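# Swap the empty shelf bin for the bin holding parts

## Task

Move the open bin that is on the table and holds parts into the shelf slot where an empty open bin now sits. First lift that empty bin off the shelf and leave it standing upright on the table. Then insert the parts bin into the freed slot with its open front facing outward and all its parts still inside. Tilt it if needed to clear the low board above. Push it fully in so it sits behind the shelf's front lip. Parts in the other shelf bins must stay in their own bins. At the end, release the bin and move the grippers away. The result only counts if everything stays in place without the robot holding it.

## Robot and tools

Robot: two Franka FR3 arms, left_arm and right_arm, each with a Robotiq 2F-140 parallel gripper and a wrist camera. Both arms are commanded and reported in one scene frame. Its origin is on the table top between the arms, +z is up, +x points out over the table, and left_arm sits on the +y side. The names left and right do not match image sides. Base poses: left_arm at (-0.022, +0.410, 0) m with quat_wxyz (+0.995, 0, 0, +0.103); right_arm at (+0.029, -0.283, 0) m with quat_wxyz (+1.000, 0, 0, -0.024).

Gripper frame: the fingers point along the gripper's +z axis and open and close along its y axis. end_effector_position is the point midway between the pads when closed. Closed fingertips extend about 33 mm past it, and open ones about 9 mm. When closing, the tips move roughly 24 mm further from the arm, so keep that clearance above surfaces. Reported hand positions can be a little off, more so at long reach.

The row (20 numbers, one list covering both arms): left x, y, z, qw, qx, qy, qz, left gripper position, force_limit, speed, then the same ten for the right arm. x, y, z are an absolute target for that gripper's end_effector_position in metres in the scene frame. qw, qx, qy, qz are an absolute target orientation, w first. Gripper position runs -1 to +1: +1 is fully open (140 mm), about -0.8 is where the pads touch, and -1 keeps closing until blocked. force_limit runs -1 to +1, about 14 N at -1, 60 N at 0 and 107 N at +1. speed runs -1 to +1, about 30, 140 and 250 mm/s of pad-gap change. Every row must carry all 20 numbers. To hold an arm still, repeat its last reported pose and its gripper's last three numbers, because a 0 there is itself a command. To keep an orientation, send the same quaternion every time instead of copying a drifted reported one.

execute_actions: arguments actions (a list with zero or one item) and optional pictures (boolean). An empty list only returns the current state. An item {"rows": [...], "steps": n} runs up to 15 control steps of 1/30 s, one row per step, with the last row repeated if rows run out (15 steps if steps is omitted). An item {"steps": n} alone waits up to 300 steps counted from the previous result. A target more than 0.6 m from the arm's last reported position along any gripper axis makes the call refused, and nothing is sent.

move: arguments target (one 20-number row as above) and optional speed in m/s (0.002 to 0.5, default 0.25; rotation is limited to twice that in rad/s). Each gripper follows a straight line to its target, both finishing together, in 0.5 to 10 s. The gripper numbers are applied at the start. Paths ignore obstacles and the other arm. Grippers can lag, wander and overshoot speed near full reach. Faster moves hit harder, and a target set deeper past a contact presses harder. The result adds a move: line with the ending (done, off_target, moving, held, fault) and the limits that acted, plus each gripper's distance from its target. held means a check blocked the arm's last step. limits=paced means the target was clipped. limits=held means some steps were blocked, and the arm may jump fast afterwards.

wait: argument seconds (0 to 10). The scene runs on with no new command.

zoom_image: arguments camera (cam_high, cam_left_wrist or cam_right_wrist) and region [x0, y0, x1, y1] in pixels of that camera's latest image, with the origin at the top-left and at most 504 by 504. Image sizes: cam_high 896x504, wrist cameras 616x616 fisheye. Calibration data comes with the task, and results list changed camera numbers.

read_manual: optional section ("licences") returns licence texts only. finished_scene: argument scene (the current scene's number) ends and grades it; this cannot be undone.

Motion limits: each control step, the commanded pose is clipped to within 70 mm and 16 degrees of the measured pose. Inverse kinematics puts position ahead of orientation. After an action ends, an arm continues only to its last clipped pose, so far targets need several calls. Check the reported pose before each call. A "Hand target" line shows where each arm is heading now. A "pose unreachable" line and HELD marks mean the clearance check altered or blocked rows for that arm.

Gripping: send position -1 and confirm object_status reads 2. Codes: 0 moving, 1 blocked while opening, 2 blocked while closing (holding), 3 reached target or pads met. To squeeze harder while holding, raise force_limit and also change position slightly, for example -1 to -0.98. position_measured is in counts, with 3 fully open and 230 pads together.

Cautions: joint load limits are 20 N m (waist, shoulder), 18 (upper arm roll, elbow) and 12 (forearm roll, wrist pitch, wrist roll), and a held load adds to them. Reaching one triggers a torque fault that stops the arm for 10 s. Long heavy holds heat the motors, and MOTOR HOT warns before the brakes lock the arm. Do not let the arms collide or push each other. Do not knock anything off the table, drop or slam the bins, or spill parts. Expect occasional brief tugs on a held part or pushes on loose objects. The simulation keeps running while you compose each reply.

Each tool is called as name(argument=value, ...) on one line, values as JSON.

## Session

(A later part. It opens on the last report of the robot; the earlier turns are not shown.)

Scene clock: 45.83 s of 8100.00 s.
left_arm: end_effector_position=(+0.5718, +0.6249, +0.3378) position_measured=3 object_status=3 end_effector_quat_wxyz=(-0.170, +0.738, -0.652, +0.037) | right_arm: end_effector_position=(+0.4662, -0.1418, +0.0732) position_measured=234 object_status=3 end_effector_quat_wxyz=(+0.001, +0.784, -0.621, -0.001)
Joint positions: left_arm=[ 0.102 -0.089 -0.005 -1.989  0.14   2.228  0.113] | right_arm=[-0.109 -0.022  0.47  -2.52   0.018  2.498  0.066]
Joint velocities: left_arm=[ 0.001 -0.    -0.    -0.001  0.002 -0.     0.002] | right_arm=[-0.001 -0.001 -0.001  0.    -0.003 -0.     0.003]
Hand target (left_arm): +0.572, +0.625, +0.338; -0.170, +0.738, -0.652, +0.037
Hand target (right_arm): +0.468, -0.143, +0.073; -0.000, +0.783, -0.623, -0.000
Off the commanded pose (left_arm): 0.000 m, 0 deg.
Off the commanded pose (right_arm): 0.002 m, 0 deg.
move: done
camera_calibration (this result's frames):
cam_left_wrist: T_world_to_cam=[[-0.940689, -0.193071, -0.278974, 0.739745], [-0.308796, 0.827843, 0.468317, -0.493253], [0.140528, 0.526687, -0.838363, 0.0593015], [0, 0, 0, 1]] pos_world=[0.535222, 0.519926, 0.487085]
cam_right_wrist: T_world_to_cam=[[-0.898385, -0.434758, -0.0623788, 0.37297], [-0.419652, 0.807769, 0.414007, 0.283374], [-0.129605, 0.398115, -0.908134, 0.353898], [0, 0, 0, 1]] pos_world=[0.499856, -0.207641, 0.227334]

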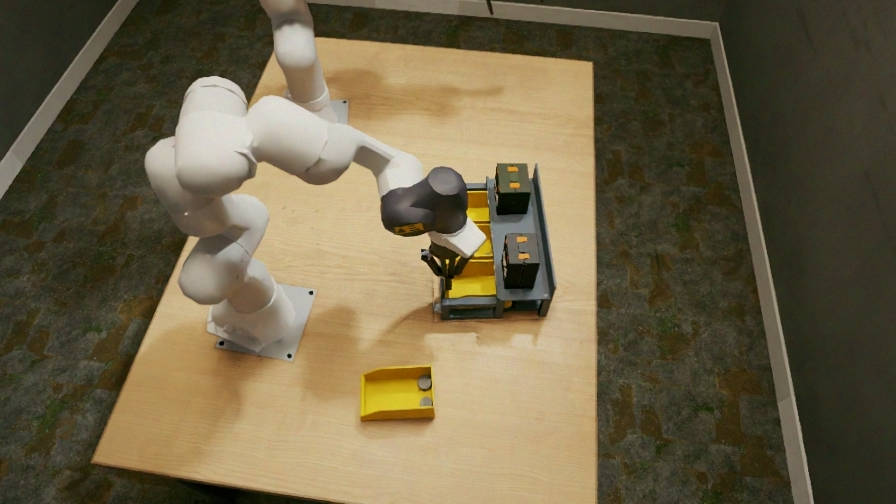

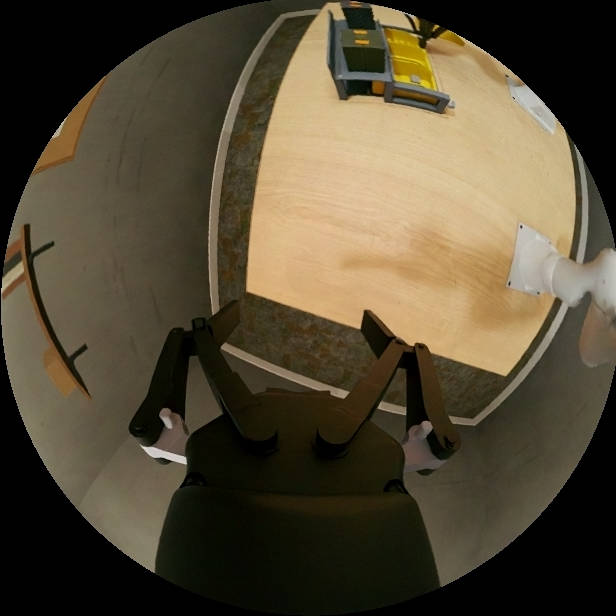

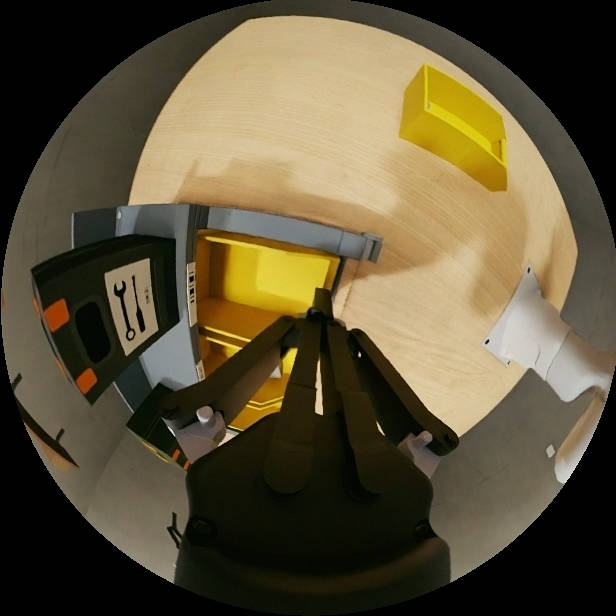

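move(target=[0.5718,0.6249,0.3378,-0.17,0.738,-0.652,0.037,1,0,0,0.468,-0.143,0.073,0,0.783,-0.623,0,-0.55,0.3,0.5])

move(target=[0.5718,0.6249,0.3378,-0.17,0.738,-0.652,0.037,1,0,0,0.468,-0.143,0.057,0,0.783,-0.623,0,-0.55,0.3,0.5], speed=0.03)

move(target=[0.5718,0.6249,0.3378,-0.17,0.738,-0.652,0.037,1,0,0,0.468,-0.143,0.057,0,0.783,-0.623,0,-1,0.3,0])

zoom_image(camera="cam_right_wrist", region=[200,200,380,350])

Scene clock: 47.90 s of 8100.00 s.
left_arm: end_effector_position=(+0.5718, +0.6249, +0.3378) position_measured=3 object_status=3 end_effector_quat_wxyz=(-0.170, +0.738, -0.652, +0.037) | right_arm: end_effector_position=(+0.4664, -0.1419, +0.0732) position_measured=199 object_status=3 end_effector_quat_wxyz=(+0.001, +0.784, -0.621, -0.001)
Joint positions: left_arm=[ 0.102 -0.089 -0.005 -1.989  0.14   2.228  0.113] | right_arm=[-0.109 -0.021  0.469 -2.52   0.018  2.498  0.067]
Joint velocities: left_arm=[ 0.002 -0.     0.001 -0.    -0.     0.    -0.   ] | right_arm=[-0.001 -0.001  0.     0.    -0.     0.     0.002]
Hand target (left_arm): +0.572, +0.625, +0.338; -0.170, +0.738, -0.652, +0.037
Hand target (right_arm): +0.468, -0.143, +0.073; -0.000, +0.783, -0.623, -0.000
Off the commanded pose (left_arm): 0.000 m, 0 deg.
Off the commanded pose (right_arm): 0.002 m, 0 deg.
move: done
camera_calibration (this result's frames):
cam_left_wrist: T_world_to_cam=[[-0.940689, -0.193071, -0.278975, 0.739745], [-0.308796, 0.827843, 0.468317, -0.493253], [0.140528, 0.526687, -0.838363, 0.0593015], [0, 0, 0, 1]] pos_world=[0.535222, 0.519926, 0.487085]
cam_right_wrist: T_world_to_cam=[[-0.898847, -0.433787, -0.062482, 0.373421], [-0.418847, 0.808286, 0.413813, 0.283241], [-0.129003, 0.398125, -0.908215, 0.353736], [0, 0, 0, 1]] pos_world=[0.499916, -0.207785, 0.227392]

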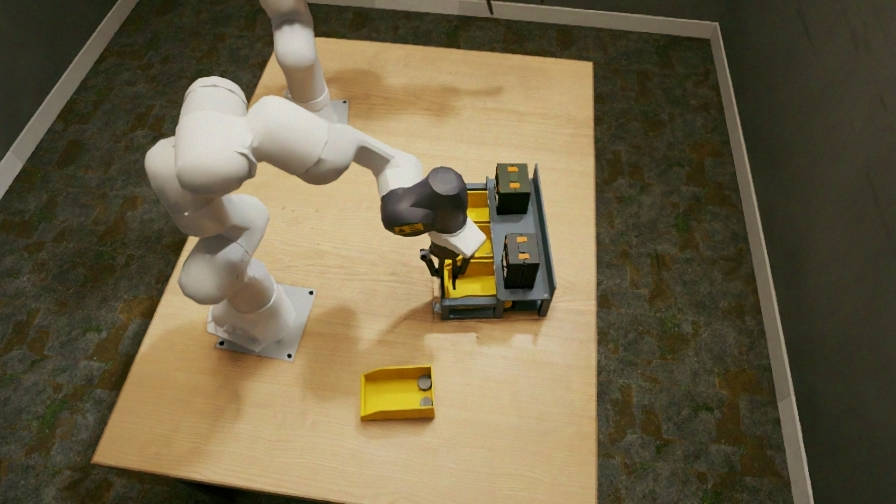

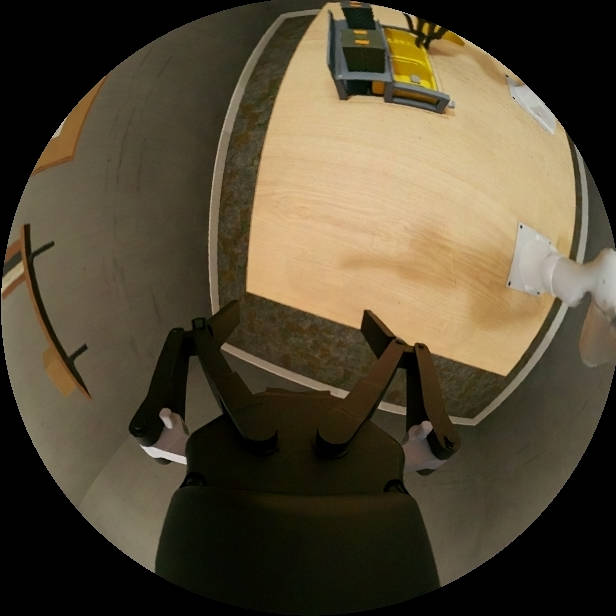

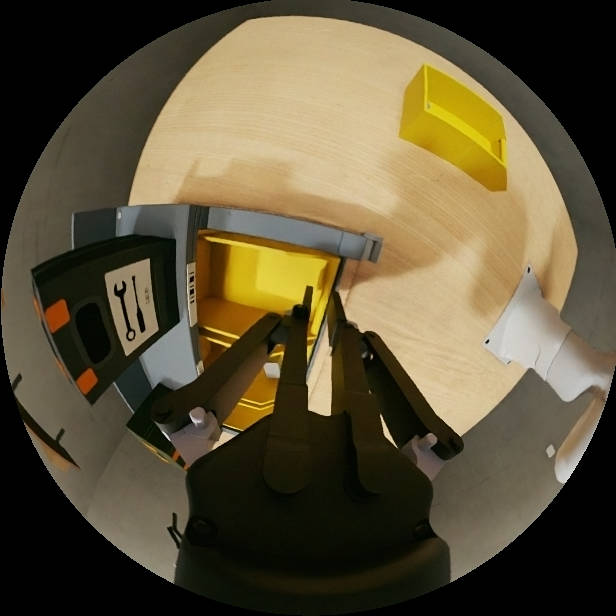

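Scene clock: 48.73 s of 8100.00 s.
left_arm: end_effector_position=(+0.5718, +0.6249, +0.3378) position_measured=3 object_status=3 end_effector_quat_wxyz=(-0.170, +0.738, -0.652, +0.037) | right_arm: end_effector_position=(+0.4668, -0.1420, +0.0581) position_measured=199 object_status=3 end_effector_quat_wxyz=(+0.001, +0.785, -0.620, -0.001)
Joint positions: left_arm=[ 0.102 -0.089 -0.005 -1.989  0.14   2.228  0.113] | right_arm=[-0.109  0.02   0.466 -2.525 -0.013  2.539  0.085]
Joint velocities: left_arm=[-0.     0.     0.001  0.001  0.    -0.001 -0.001] | right_arm=[-0.001 -0.001 -0.003 -0.002 -0.008  0.017  0.016]
Hand target (left_arm): +0.572, +0.625, +0.338; -0.170, +0.738, -0.652, +0.037
Hand target (right_arm): +0.468, -0.143, +0.057; -0.000, +0.783, -0.623, -0.000
Off the commanded pose (left_arm): 0.000 m, 0 deg.
Off the commanded pose (right_arm): 0.002 m, 0 deg.
move: done
camera_calibration (this result's frames):
cam_left_wrist: T_world_to_cam=[[-0.940689, -0.193071, -0.278974, 0.739745], [-0.308796, 0.827843, 0.468317, -0.493253], [0.140528, 0.526687, -0.838363, 0.0593015], [0, 0, 0, 1]] pos_world=[0.535222, 0.519926, 0.487085]
cam_right_wrist: T_world_to_cam=[[-0.897338, -0.436987, -0.0618614, 0.371625], [-0.421387, 0.80663, 0.414464, 0.290668], [-0.131216, 0.397982, -0.907961, 0.34112], [0, 0, 0, 1]] pos_world=[0.500717, -0.207826, 0.212242]

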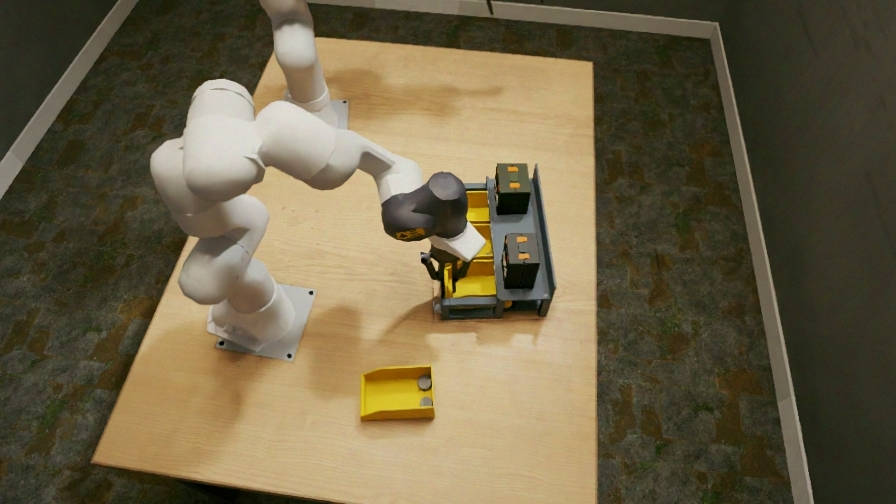

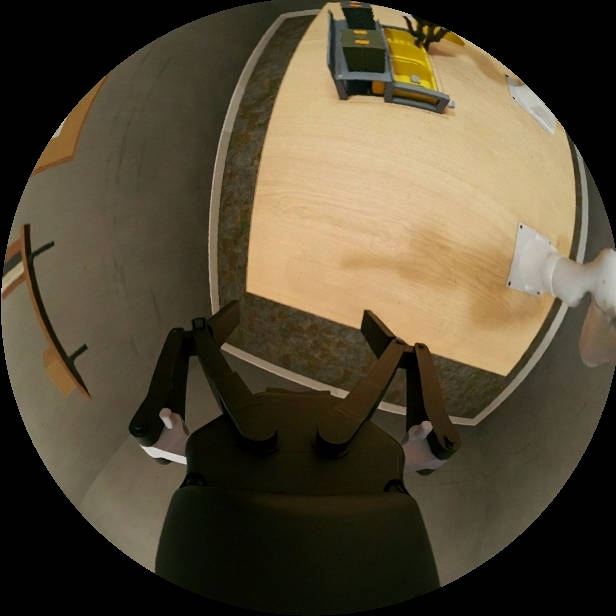

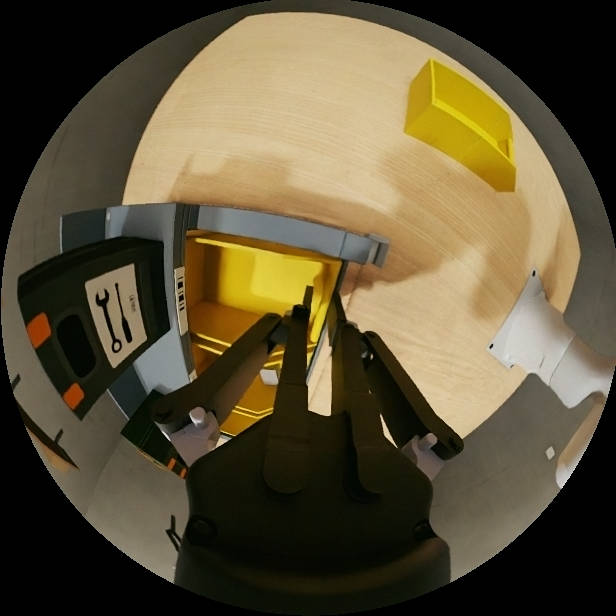

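Scene clock: 49.43 s of 8100.00 s.
left_arm: end_effector_position=(+0.5718, +0.6249, +0.3378) position_measured=3 object_status=3 end_effector_quat_wxyz=(-0.170, +0.738, -0.652, +0.037) | right_arm: end_effector_position=(+0.4676, -0.1419, +0.0583) position_measured=222 object_status=2 end_effector_quat_wxyz=(+0.000, +0.784, -0.620, -0.001)
Joint positions: left_arm=[ 0.102 -0.089 -0.005 -1.989  0.14   2.228  0.113] | right_arm=[-0.109  0.02   0.466 -2.525 -0.015  2.541  0.088]
Joint velocities: left_arm=[ 0.001  0.     0.    -0.001  0.    -0.001 -0.001] | right_arm=[-0.     0.001  0.001  0.001 -0.001  0.001  0.006]
Hand target (left_arm): +0.572, +0.625, +0.338; -0.170, +0.738, -0.652, +0.037
Hand target (right_arm): +0.468, -0.143, +0.057; -0.000, +0.783, -0.623, -0.000
Off the commanded pose (left_arm): 0.000 m, 0 deg.
Off the commanded pose (right_arm): 0.002 m, 0 deg.
move: done
camera_calibration (this result's frames):
cam_left_wrist: T_world_to_cam=[[-0.94069, -0.193071, -0.278974, 0.739745], [-0.308796, 0.827843, 0.468317, -0.493253], [0.140528, 0.526687, -0.838363, 0.0593016], [0, 0, 0, 1]] pos_world=[0.535222, 0.519926, 0.487085]
cam_right_wrist: T_world_to_cam=[[-0.898226, -0.434893, -0.063712, 0.373142], [-0.420386, 0.807702, 0.413393, 0.290609], [-0.128321, 0.398103, -0.908321, 0.340005], [0, 0, 0, 1]] pos_world=[0.500964, -0.207806, 0.212472]

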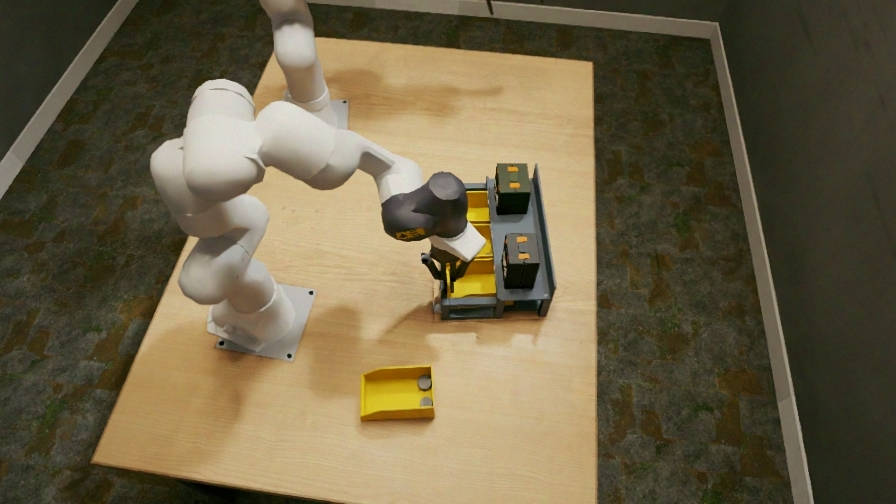

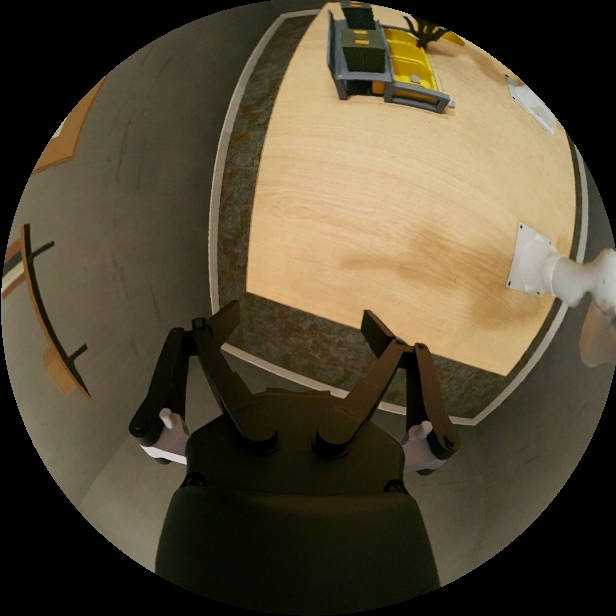

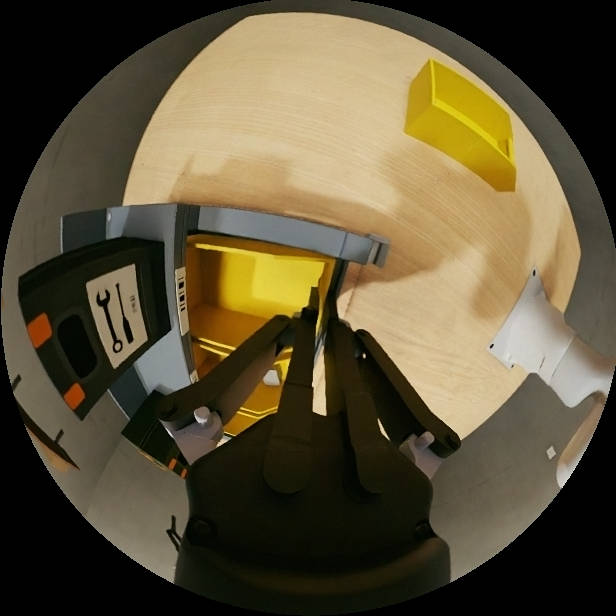

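Region (200, 200, 380, 350) of cam_right_wrist's 616x616 image, scaled by 2.800, with more detail than that image has.

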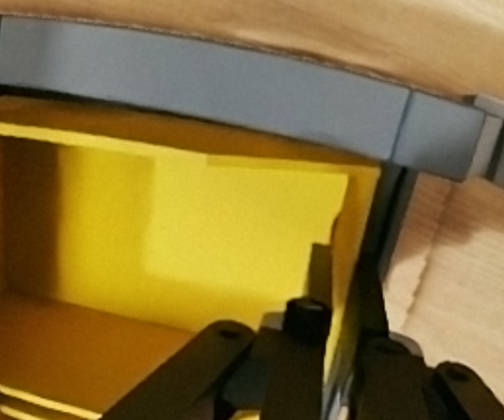

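move(target=[0.5718,0.6249,0.3378,-0.17,0.738,-0.652,0.037,1,0,0,0.469,-0.143,0.065,0,0.783,-0.623,0,-0.6,0.3,0.5], speed=0.01)

move(target=[0.5718,0.6249,0.3378,-0.17,0.738,-0.652,0.037,1,0,0,0.469,-0.143,0.065,0,0.783,-0.623,0,-1,0.6,0])

zoom_image(camera="cam_right_wrist", region=[200,200,380,350])

Scene clock: 51.50 s of 8100.00 s.
left_arm: end_effector_position=(+0.5718, +0.6249, +0.3378) position_measured=3 object_status=3 end_effector_quat_wxyz=(-0.170, +0.738, -0.652, +0.037) | right_arm: end_effector_position=(+0.4690, -0.1423, +0.0638) position_measured=205 object_status=3 end_effector_quat_wxyz=(-0.000, +0.782, -0.623, +0.001)
Joint positions: left_arm=[ 0.102 -0.089 -0.005 -1.989  0.14   2.228  0.113] | right_arm=[-0.109  0.007  0.466 -2.521 -0.007  2.529  0.088]
Joint velocities: left_arm=[ 0.    -0.001  0.001 -0.001 -0.     0.     0.   ] | right_arm=[-0.001  0.001  0.     0.     0.002 -0.007 -0.002]
Hand target (left_arm): +0.572, +0.625, +0.338; -0.170, +0.738, -0.652, +0.037
Hand target (right_arm): +0.469, -0.143, +0.065; +0.000, +0.783, -0.623, -0.000
Off the commanded pose (left_arm): 0.000 m, 0 deg.
Off the commanded pose (right_arm): 0.001 m, 0 deg.
move: done
camera_calibration (this result's frames):
cam_left_wrist: T_world_to_cam=[[-0.940689, -0.193071, -0.278974, 0.739745], [-0.308796, 0.827843, 0.468317, -0.493253], [0.140528, 0.526687, -0.838363, 0.0593016], [0, 0, 0, 1]] pos_world=[0.535222, 0.519926, 0.487085]
cam_right_wrist: T_world_to_cam=[[-0.90052, -0.42976, -0.0661089, 0.376646], [-0.416963, 0.810393, 0.411588, 0.28813], [-0.12331, 0.398208, -0.908969, 0.343048], [0, 0, 0, 1]] pos_world=[0.501618, -0.208236, 0.218129]

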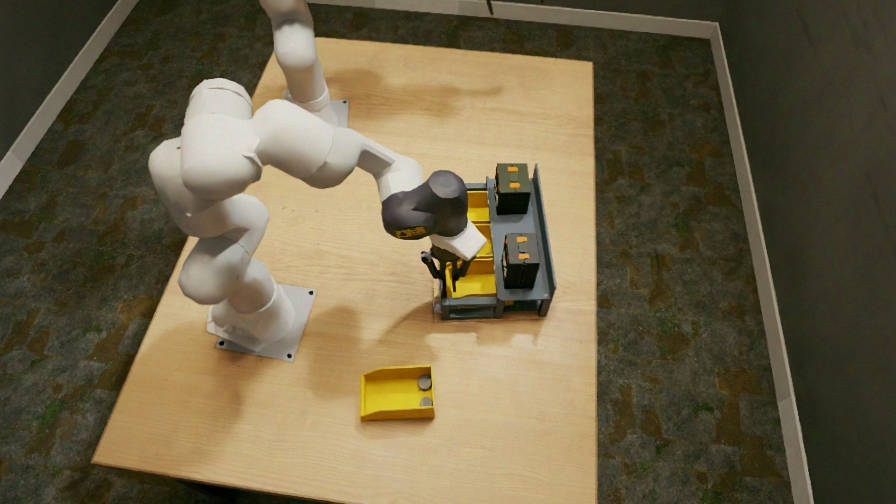

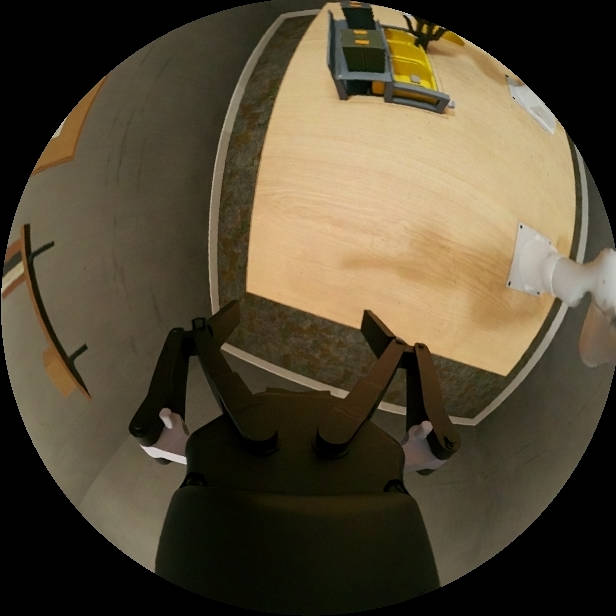

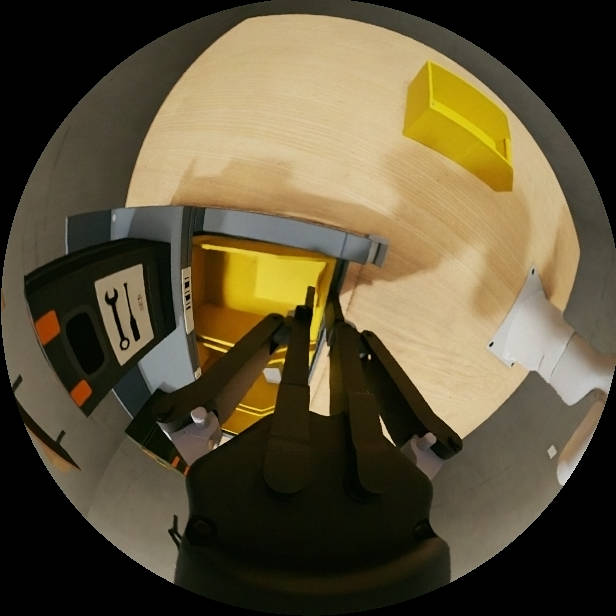

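Scene clock: 52.20 s of 8100.00 s.
left_arm: end_effector_position=(+0.5718, +0.6249, +0.3378) position_measured=3 object_status=3 end_effector_quat_wxyz=(-0.170, +0.738, -0.652, +0.037) | right_arm: end_effector_position=(+0.4691, -0.1422, +0.0640) position_measured=224 object_status=2 end_effector_quat_wxyz=(-0.000, +0.783, -0.623, +0.001)
Joint positions: left_arm=[ 0.102 -0.089 -0.005 -1.989  0.14   2.228  0.113] | right_arm=[-0.109  0.007  0.466 -2.521 -0.007  2.528  0.087]
Joint velocities: left_arm=[ 0.    -0.001 -0.001  0.     0.001  0.001 -0.   ] | right_arm=[ 0.    -0.002  0.001 -0.    -0.    -0.002  0.   ]
Hand target (left_arm): +0.572, +0.625, +0.338; -0.170, +0.738, -0.652, +0.037
Hand target (right_arm): +0.469, -0.143, +0.065; -0.000, +0.783, -0.623, -0.000
Off the commanded pose (left_arm): 0.000 m, 0 deg.
Off the commanded pose (right_arm): 0.001 m, 0 deg.
move: done
camera_calibration (this result's frames):
cam_left_wrist: T_world_to_cam=[[-0.940689, -0.193071, -0.278975, 0.739745], [-0.308796, 0.827843, 0.468317, -0.493253], [0.140528, 0.526687, -0.838363, 0.0593015], [0, 0, 0, 1]] pos_world=[0.535222, 0.519926, 0.487085]
cam_right_wrist: T_world_to_cam=[[-0.900404, -0.430005, -0.0660969, 0.37661], [-0.417159, 0.810216, 0.411738, 0.288097], [-0.123497, 0.398303, -0.908902, 0.343316], [0, 0, 0, 1]] pos_world=[0.501682, -0.20822, 0.218313]

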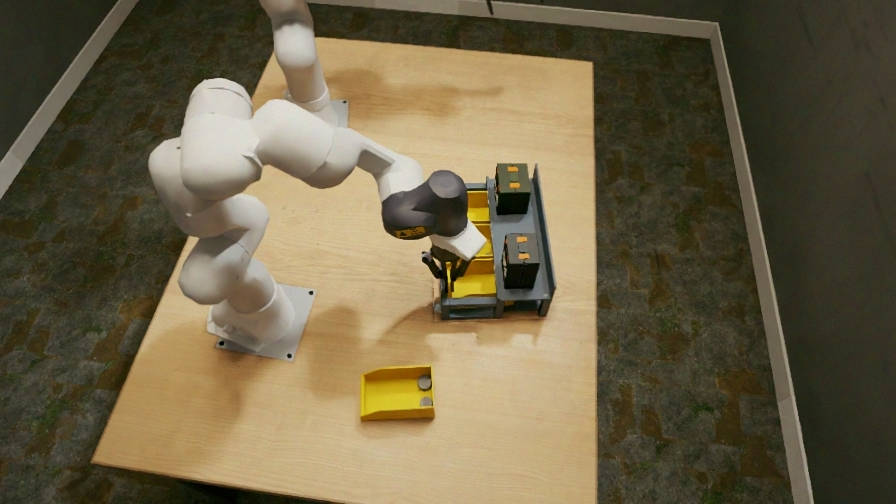

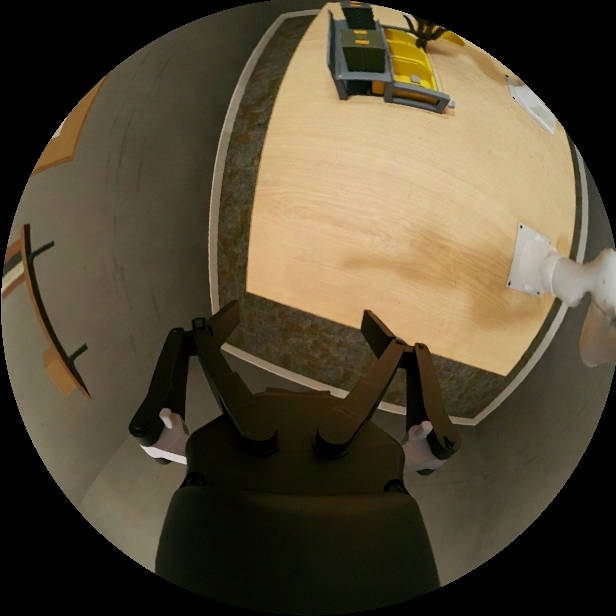

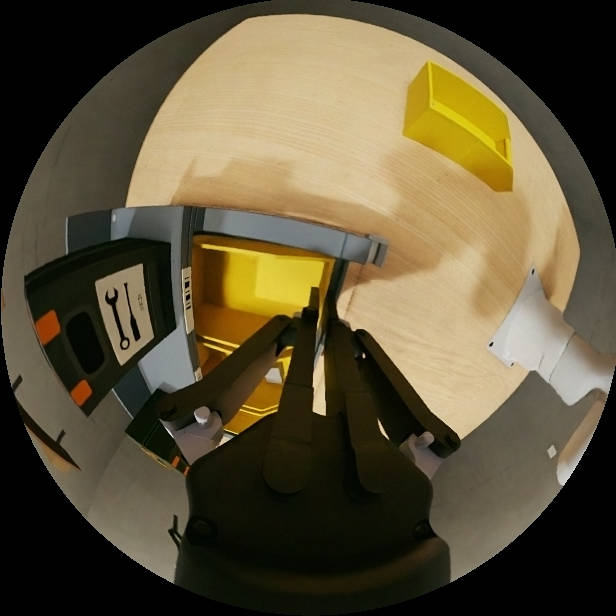

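Region (200, 200, 380, 350) of cam_right_wrist's 616x616 image, scaled by 2.800, with more detail than that image has.

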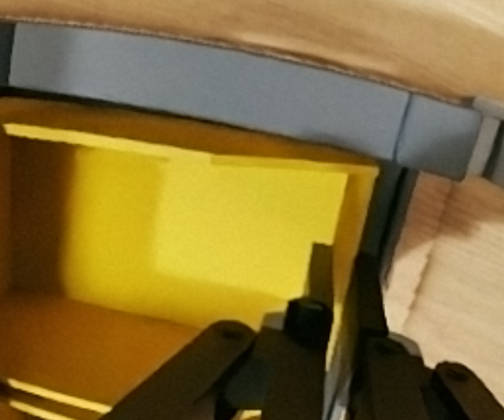

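move(target=[0.5718,0.6249,0.3378,-0.17,0.738,-0.652,0.037,1,0,0,0.469,-0.143,0.0695,0,0.783,-0.623,0,-0.98,-0.5,-0.5], speed=0.004)

zoom_image(camera="cam_right_wrist", region=[200,200,380,350])

Scene clock: 54.80 s of 8100.00 s.
left_arm: end_effector_position=(+0.5718, +0.6249, +0.3378) position_measured=3 object_status=3 end_effector_quat_wxyz=(-0.170, +0.738, -0.652, +0.037) | right_arm: end_effector_position=(+0.4674, -0.1430, +0.0672) position_measured=224 object_status=2 end_effector_quat_wxyz=(+0.001, +0.782, -0.623, -0.001)
Joint positions: left_arm=[ 0.102 -0.089 -0.005 -1.989  0.14   2.228  0.113] | right_arm=[-0.109 -0.003  0.466 -2.52   0.002  2.514  0.082]
Joint velocities: left_arm=[-0.     0.     0.001 -0.001  0.    -0.     0.001] | right_arm=[ 0.001 -0.001 -0.    -0.     0.002 -0.004 -0.004]
Hand target (left_arm): +0.572, +0.625, +0.338; -0.170, +0.738, -0.652, +0.037
Hand target (right_arm): +0.469, -0.143, +0.069; +0.000, +0.783, -0.623, -0.000
Off the commanded pose (left_arm): 0.000 m, 0 deg.
Off the commanded pose (right_arm): 0.003 m, 0 deg.
move: done
camera_calibration (this result's frames):
cam_left_wrist: T_world_to_cam=[[-0.94069, -0.193071, -0.278974, 0.739745], [-0.308796, 0.827843, 0.468317, -0.493253], [0.140528, 0.526687, -0.838363, 0.0593016], [0, 0, 0, 1]] pos_world=[0.535222, 0.519926, 0.487085]
cam_right_wrist: T_world_to_cam=[[-0.901275, -0.428867, -0.0614595, 0.375243], [-0.41416, 0.81121, 0.412808, 0.285419], [-0.127183, 0.397508, -0.908742, 0.347896], [0, 0, 0, 1]] pos_world=[0.500653, -0.208897, 0.221387]

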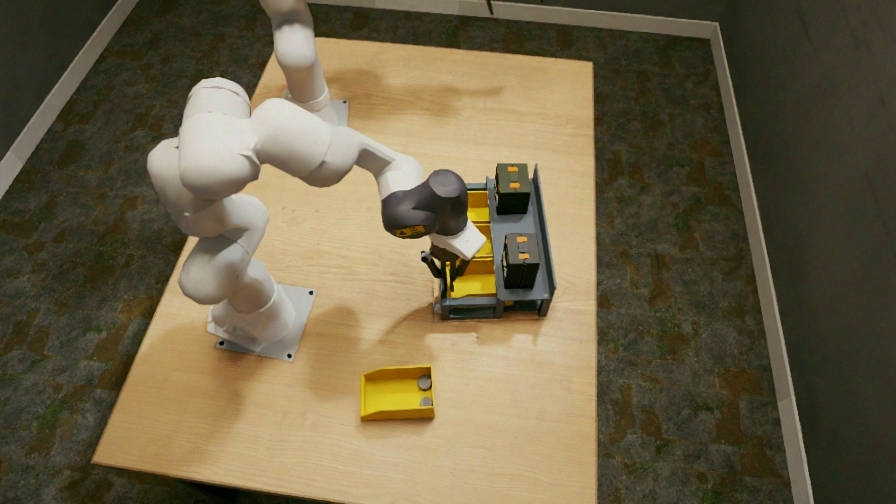

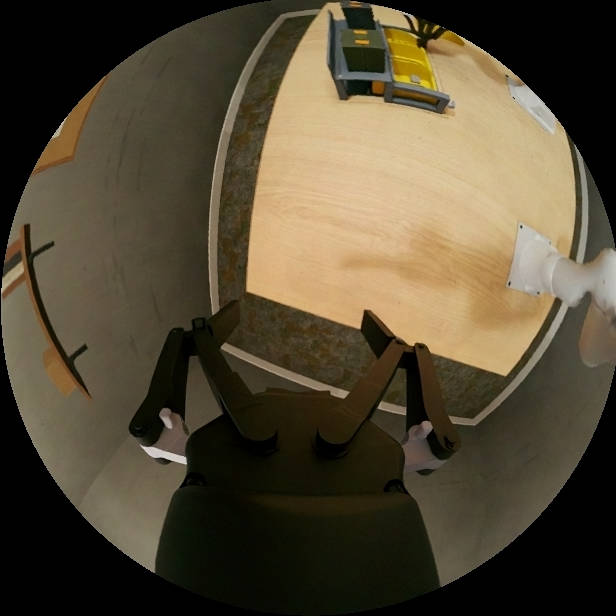

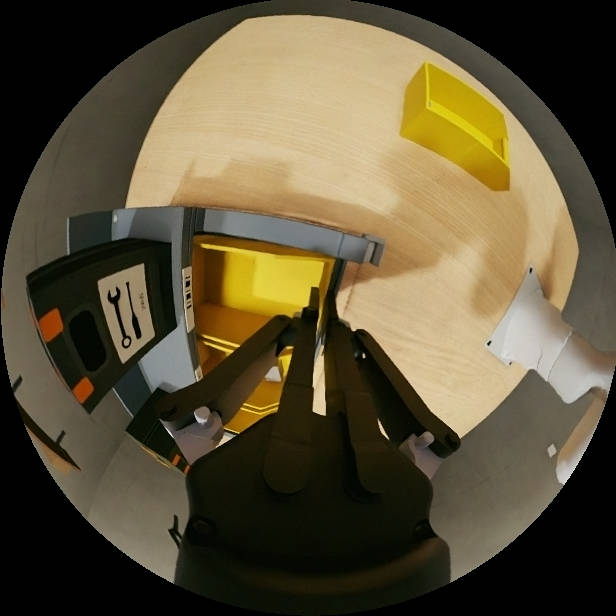

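Region (200, 200, 380, 350) of cam_right_wrist's 616x616 image, scaled by 2.800, with more detail than that image has.

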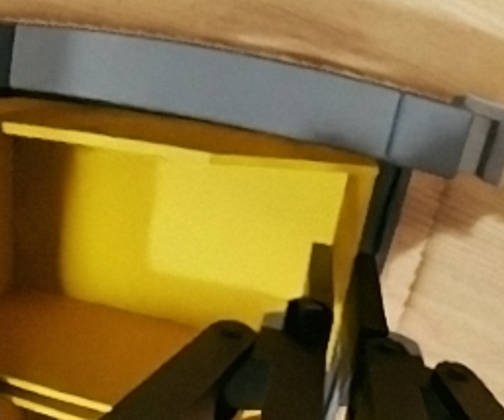

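execute_actions(actions=[{"rows":[[0.5718,0.6249,0.3378,-0.17,0.738,-0.652,0.037,1,0,0,0.469,-0.143,0.078,0,0.783,-0.623,0,-0.98,-0.5,-0.5]],"steps":15}])

zoom_image(camera="cam_right_wrist", region=[200,200,380,350])

Scene clock: 56.53 s of 8100.00 s.
left_arm: end_effector_position=(+0.5718, +0.6249, +0.3378) position_measured=3 object_status=3 end_effector_quat_wxyz=(-0.170, +0.738, -0.652, +0.037) | right_arm: end_effector_position=(+0.4684, -0.1434, +0.0760) position_measured=224 object_status=2 end_effector_quat_wxyz=(+0.001, +0.781, -0.624, -0.000)
Joint positions: left_arm=[ 0.102 -0.089 -0.005 -1.989  0.14   2.228  0.113] | right_arm=[-0.109 -0.025  0.466 -2.515  0.017  2.491  0.072]
Joint velocities: left_arm=[-0.001 -0.001  0.    -0.     0.001 -0.    -0.   ] | right_arm=[-0.001 -0.     0.    -0.001  0.002 -0.008 -0.006]
Hand target (left_arm): +0.572, +0.625, +0.338; -0.170, +0.738, -0.652, +0.037
Hand target (right_arm): +0.469, -0.143, +0.078; +0.000, +0.783, -0.623, -0.000
Off the commanded pose (left_arm): 0.000 m, 0 deg.
Off the commanded pose (right_arm): 0.002 m, 0 deg.
Steps of this call (steps 1 to 37: nothing new was sent; steps 38 to 52: all 15 steps of this action). Readings (end_effector_position | what the end effector reports):
38: left_arm (+0.5718, +0.6249, +0.3378) | right_arm (+0.4667, -0.1432, +0.0678) | left_arm position_measured=3 object_status=3 | right_arm position_measured=224 object_status=2
39: left_arm (+0.5718, +0.6249, +0.3378) | right_arm (+0.4670, -0.1434, +0.0697) | left_arm position_measured=3 object_status=3 | right_arm position_measured=224 object_status=2
41: left_arm (+0.5718, +0.6249, +0.3378) | right_arm (+0.4689, -0.1433, +0.0737) | left_arm position_measured=3 object_status=3 | right_arm position_measured=224 object_status=2
45: left_arm (+0.5718, +0.6249, +0.3378) | right_arm (+0.4697, -0.1432, +0.0764) | left_arm position_measured=3 object_status=3 | right_arm position_measured=224 object_status=2
52: the state above
camera_calibration (this result's frames):
cam_left_wrist: T_world_to_cam=[[-0.940689, -0.193071, -0.278974, 0.739745], [-0.308796, 0.827843, 0.468317, -0.493253], [0.140528, 0.526687, -0.838363, 0.0593015], [0, 0, 0, 1]] pos_world=[0.535222, 0.519926, 0.487085]
cam_right_wrist: T_world_to_cam=[[-0.902215, -0.426647, -0.0630917, 0.377352], [-0.41289, 0.812168, 0.412195, 0.282041], [-0.124621, 0.397938, -0.908909, 0.355092], [0, 0, 0, 1]] pos_world=[0.501157, -0.209373, 0.230298]

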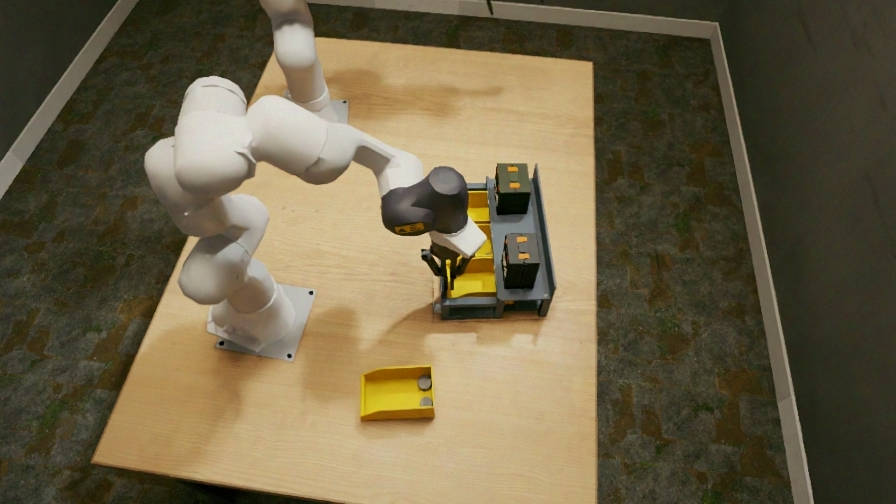

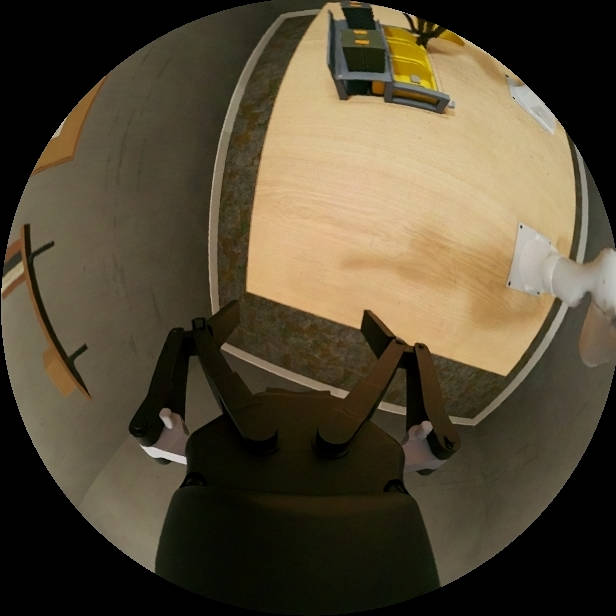

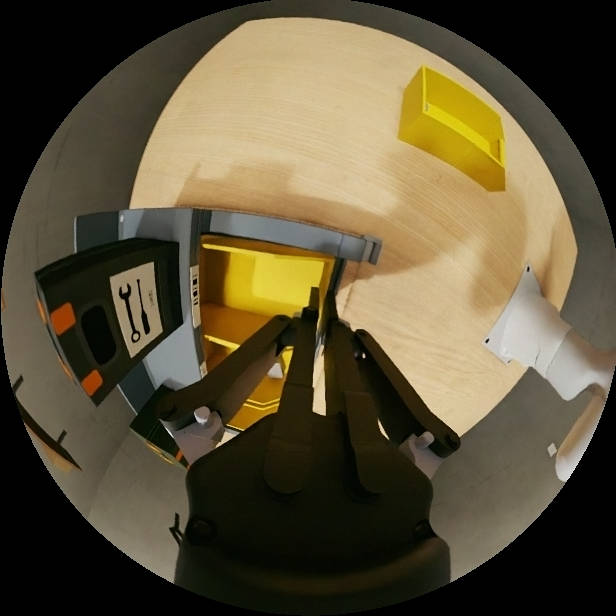

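Region (200, 200, 380, 350) of cam_right_wrist's 616x616 image, scaled by 2.800, with more detail than that image has.

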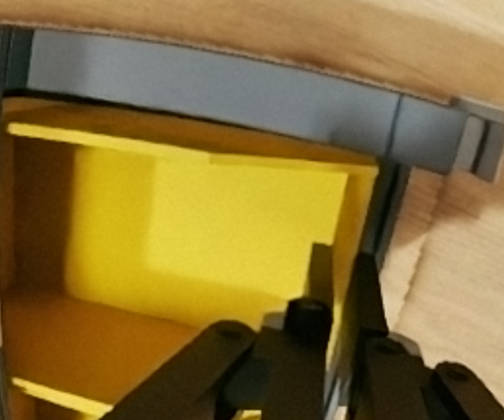

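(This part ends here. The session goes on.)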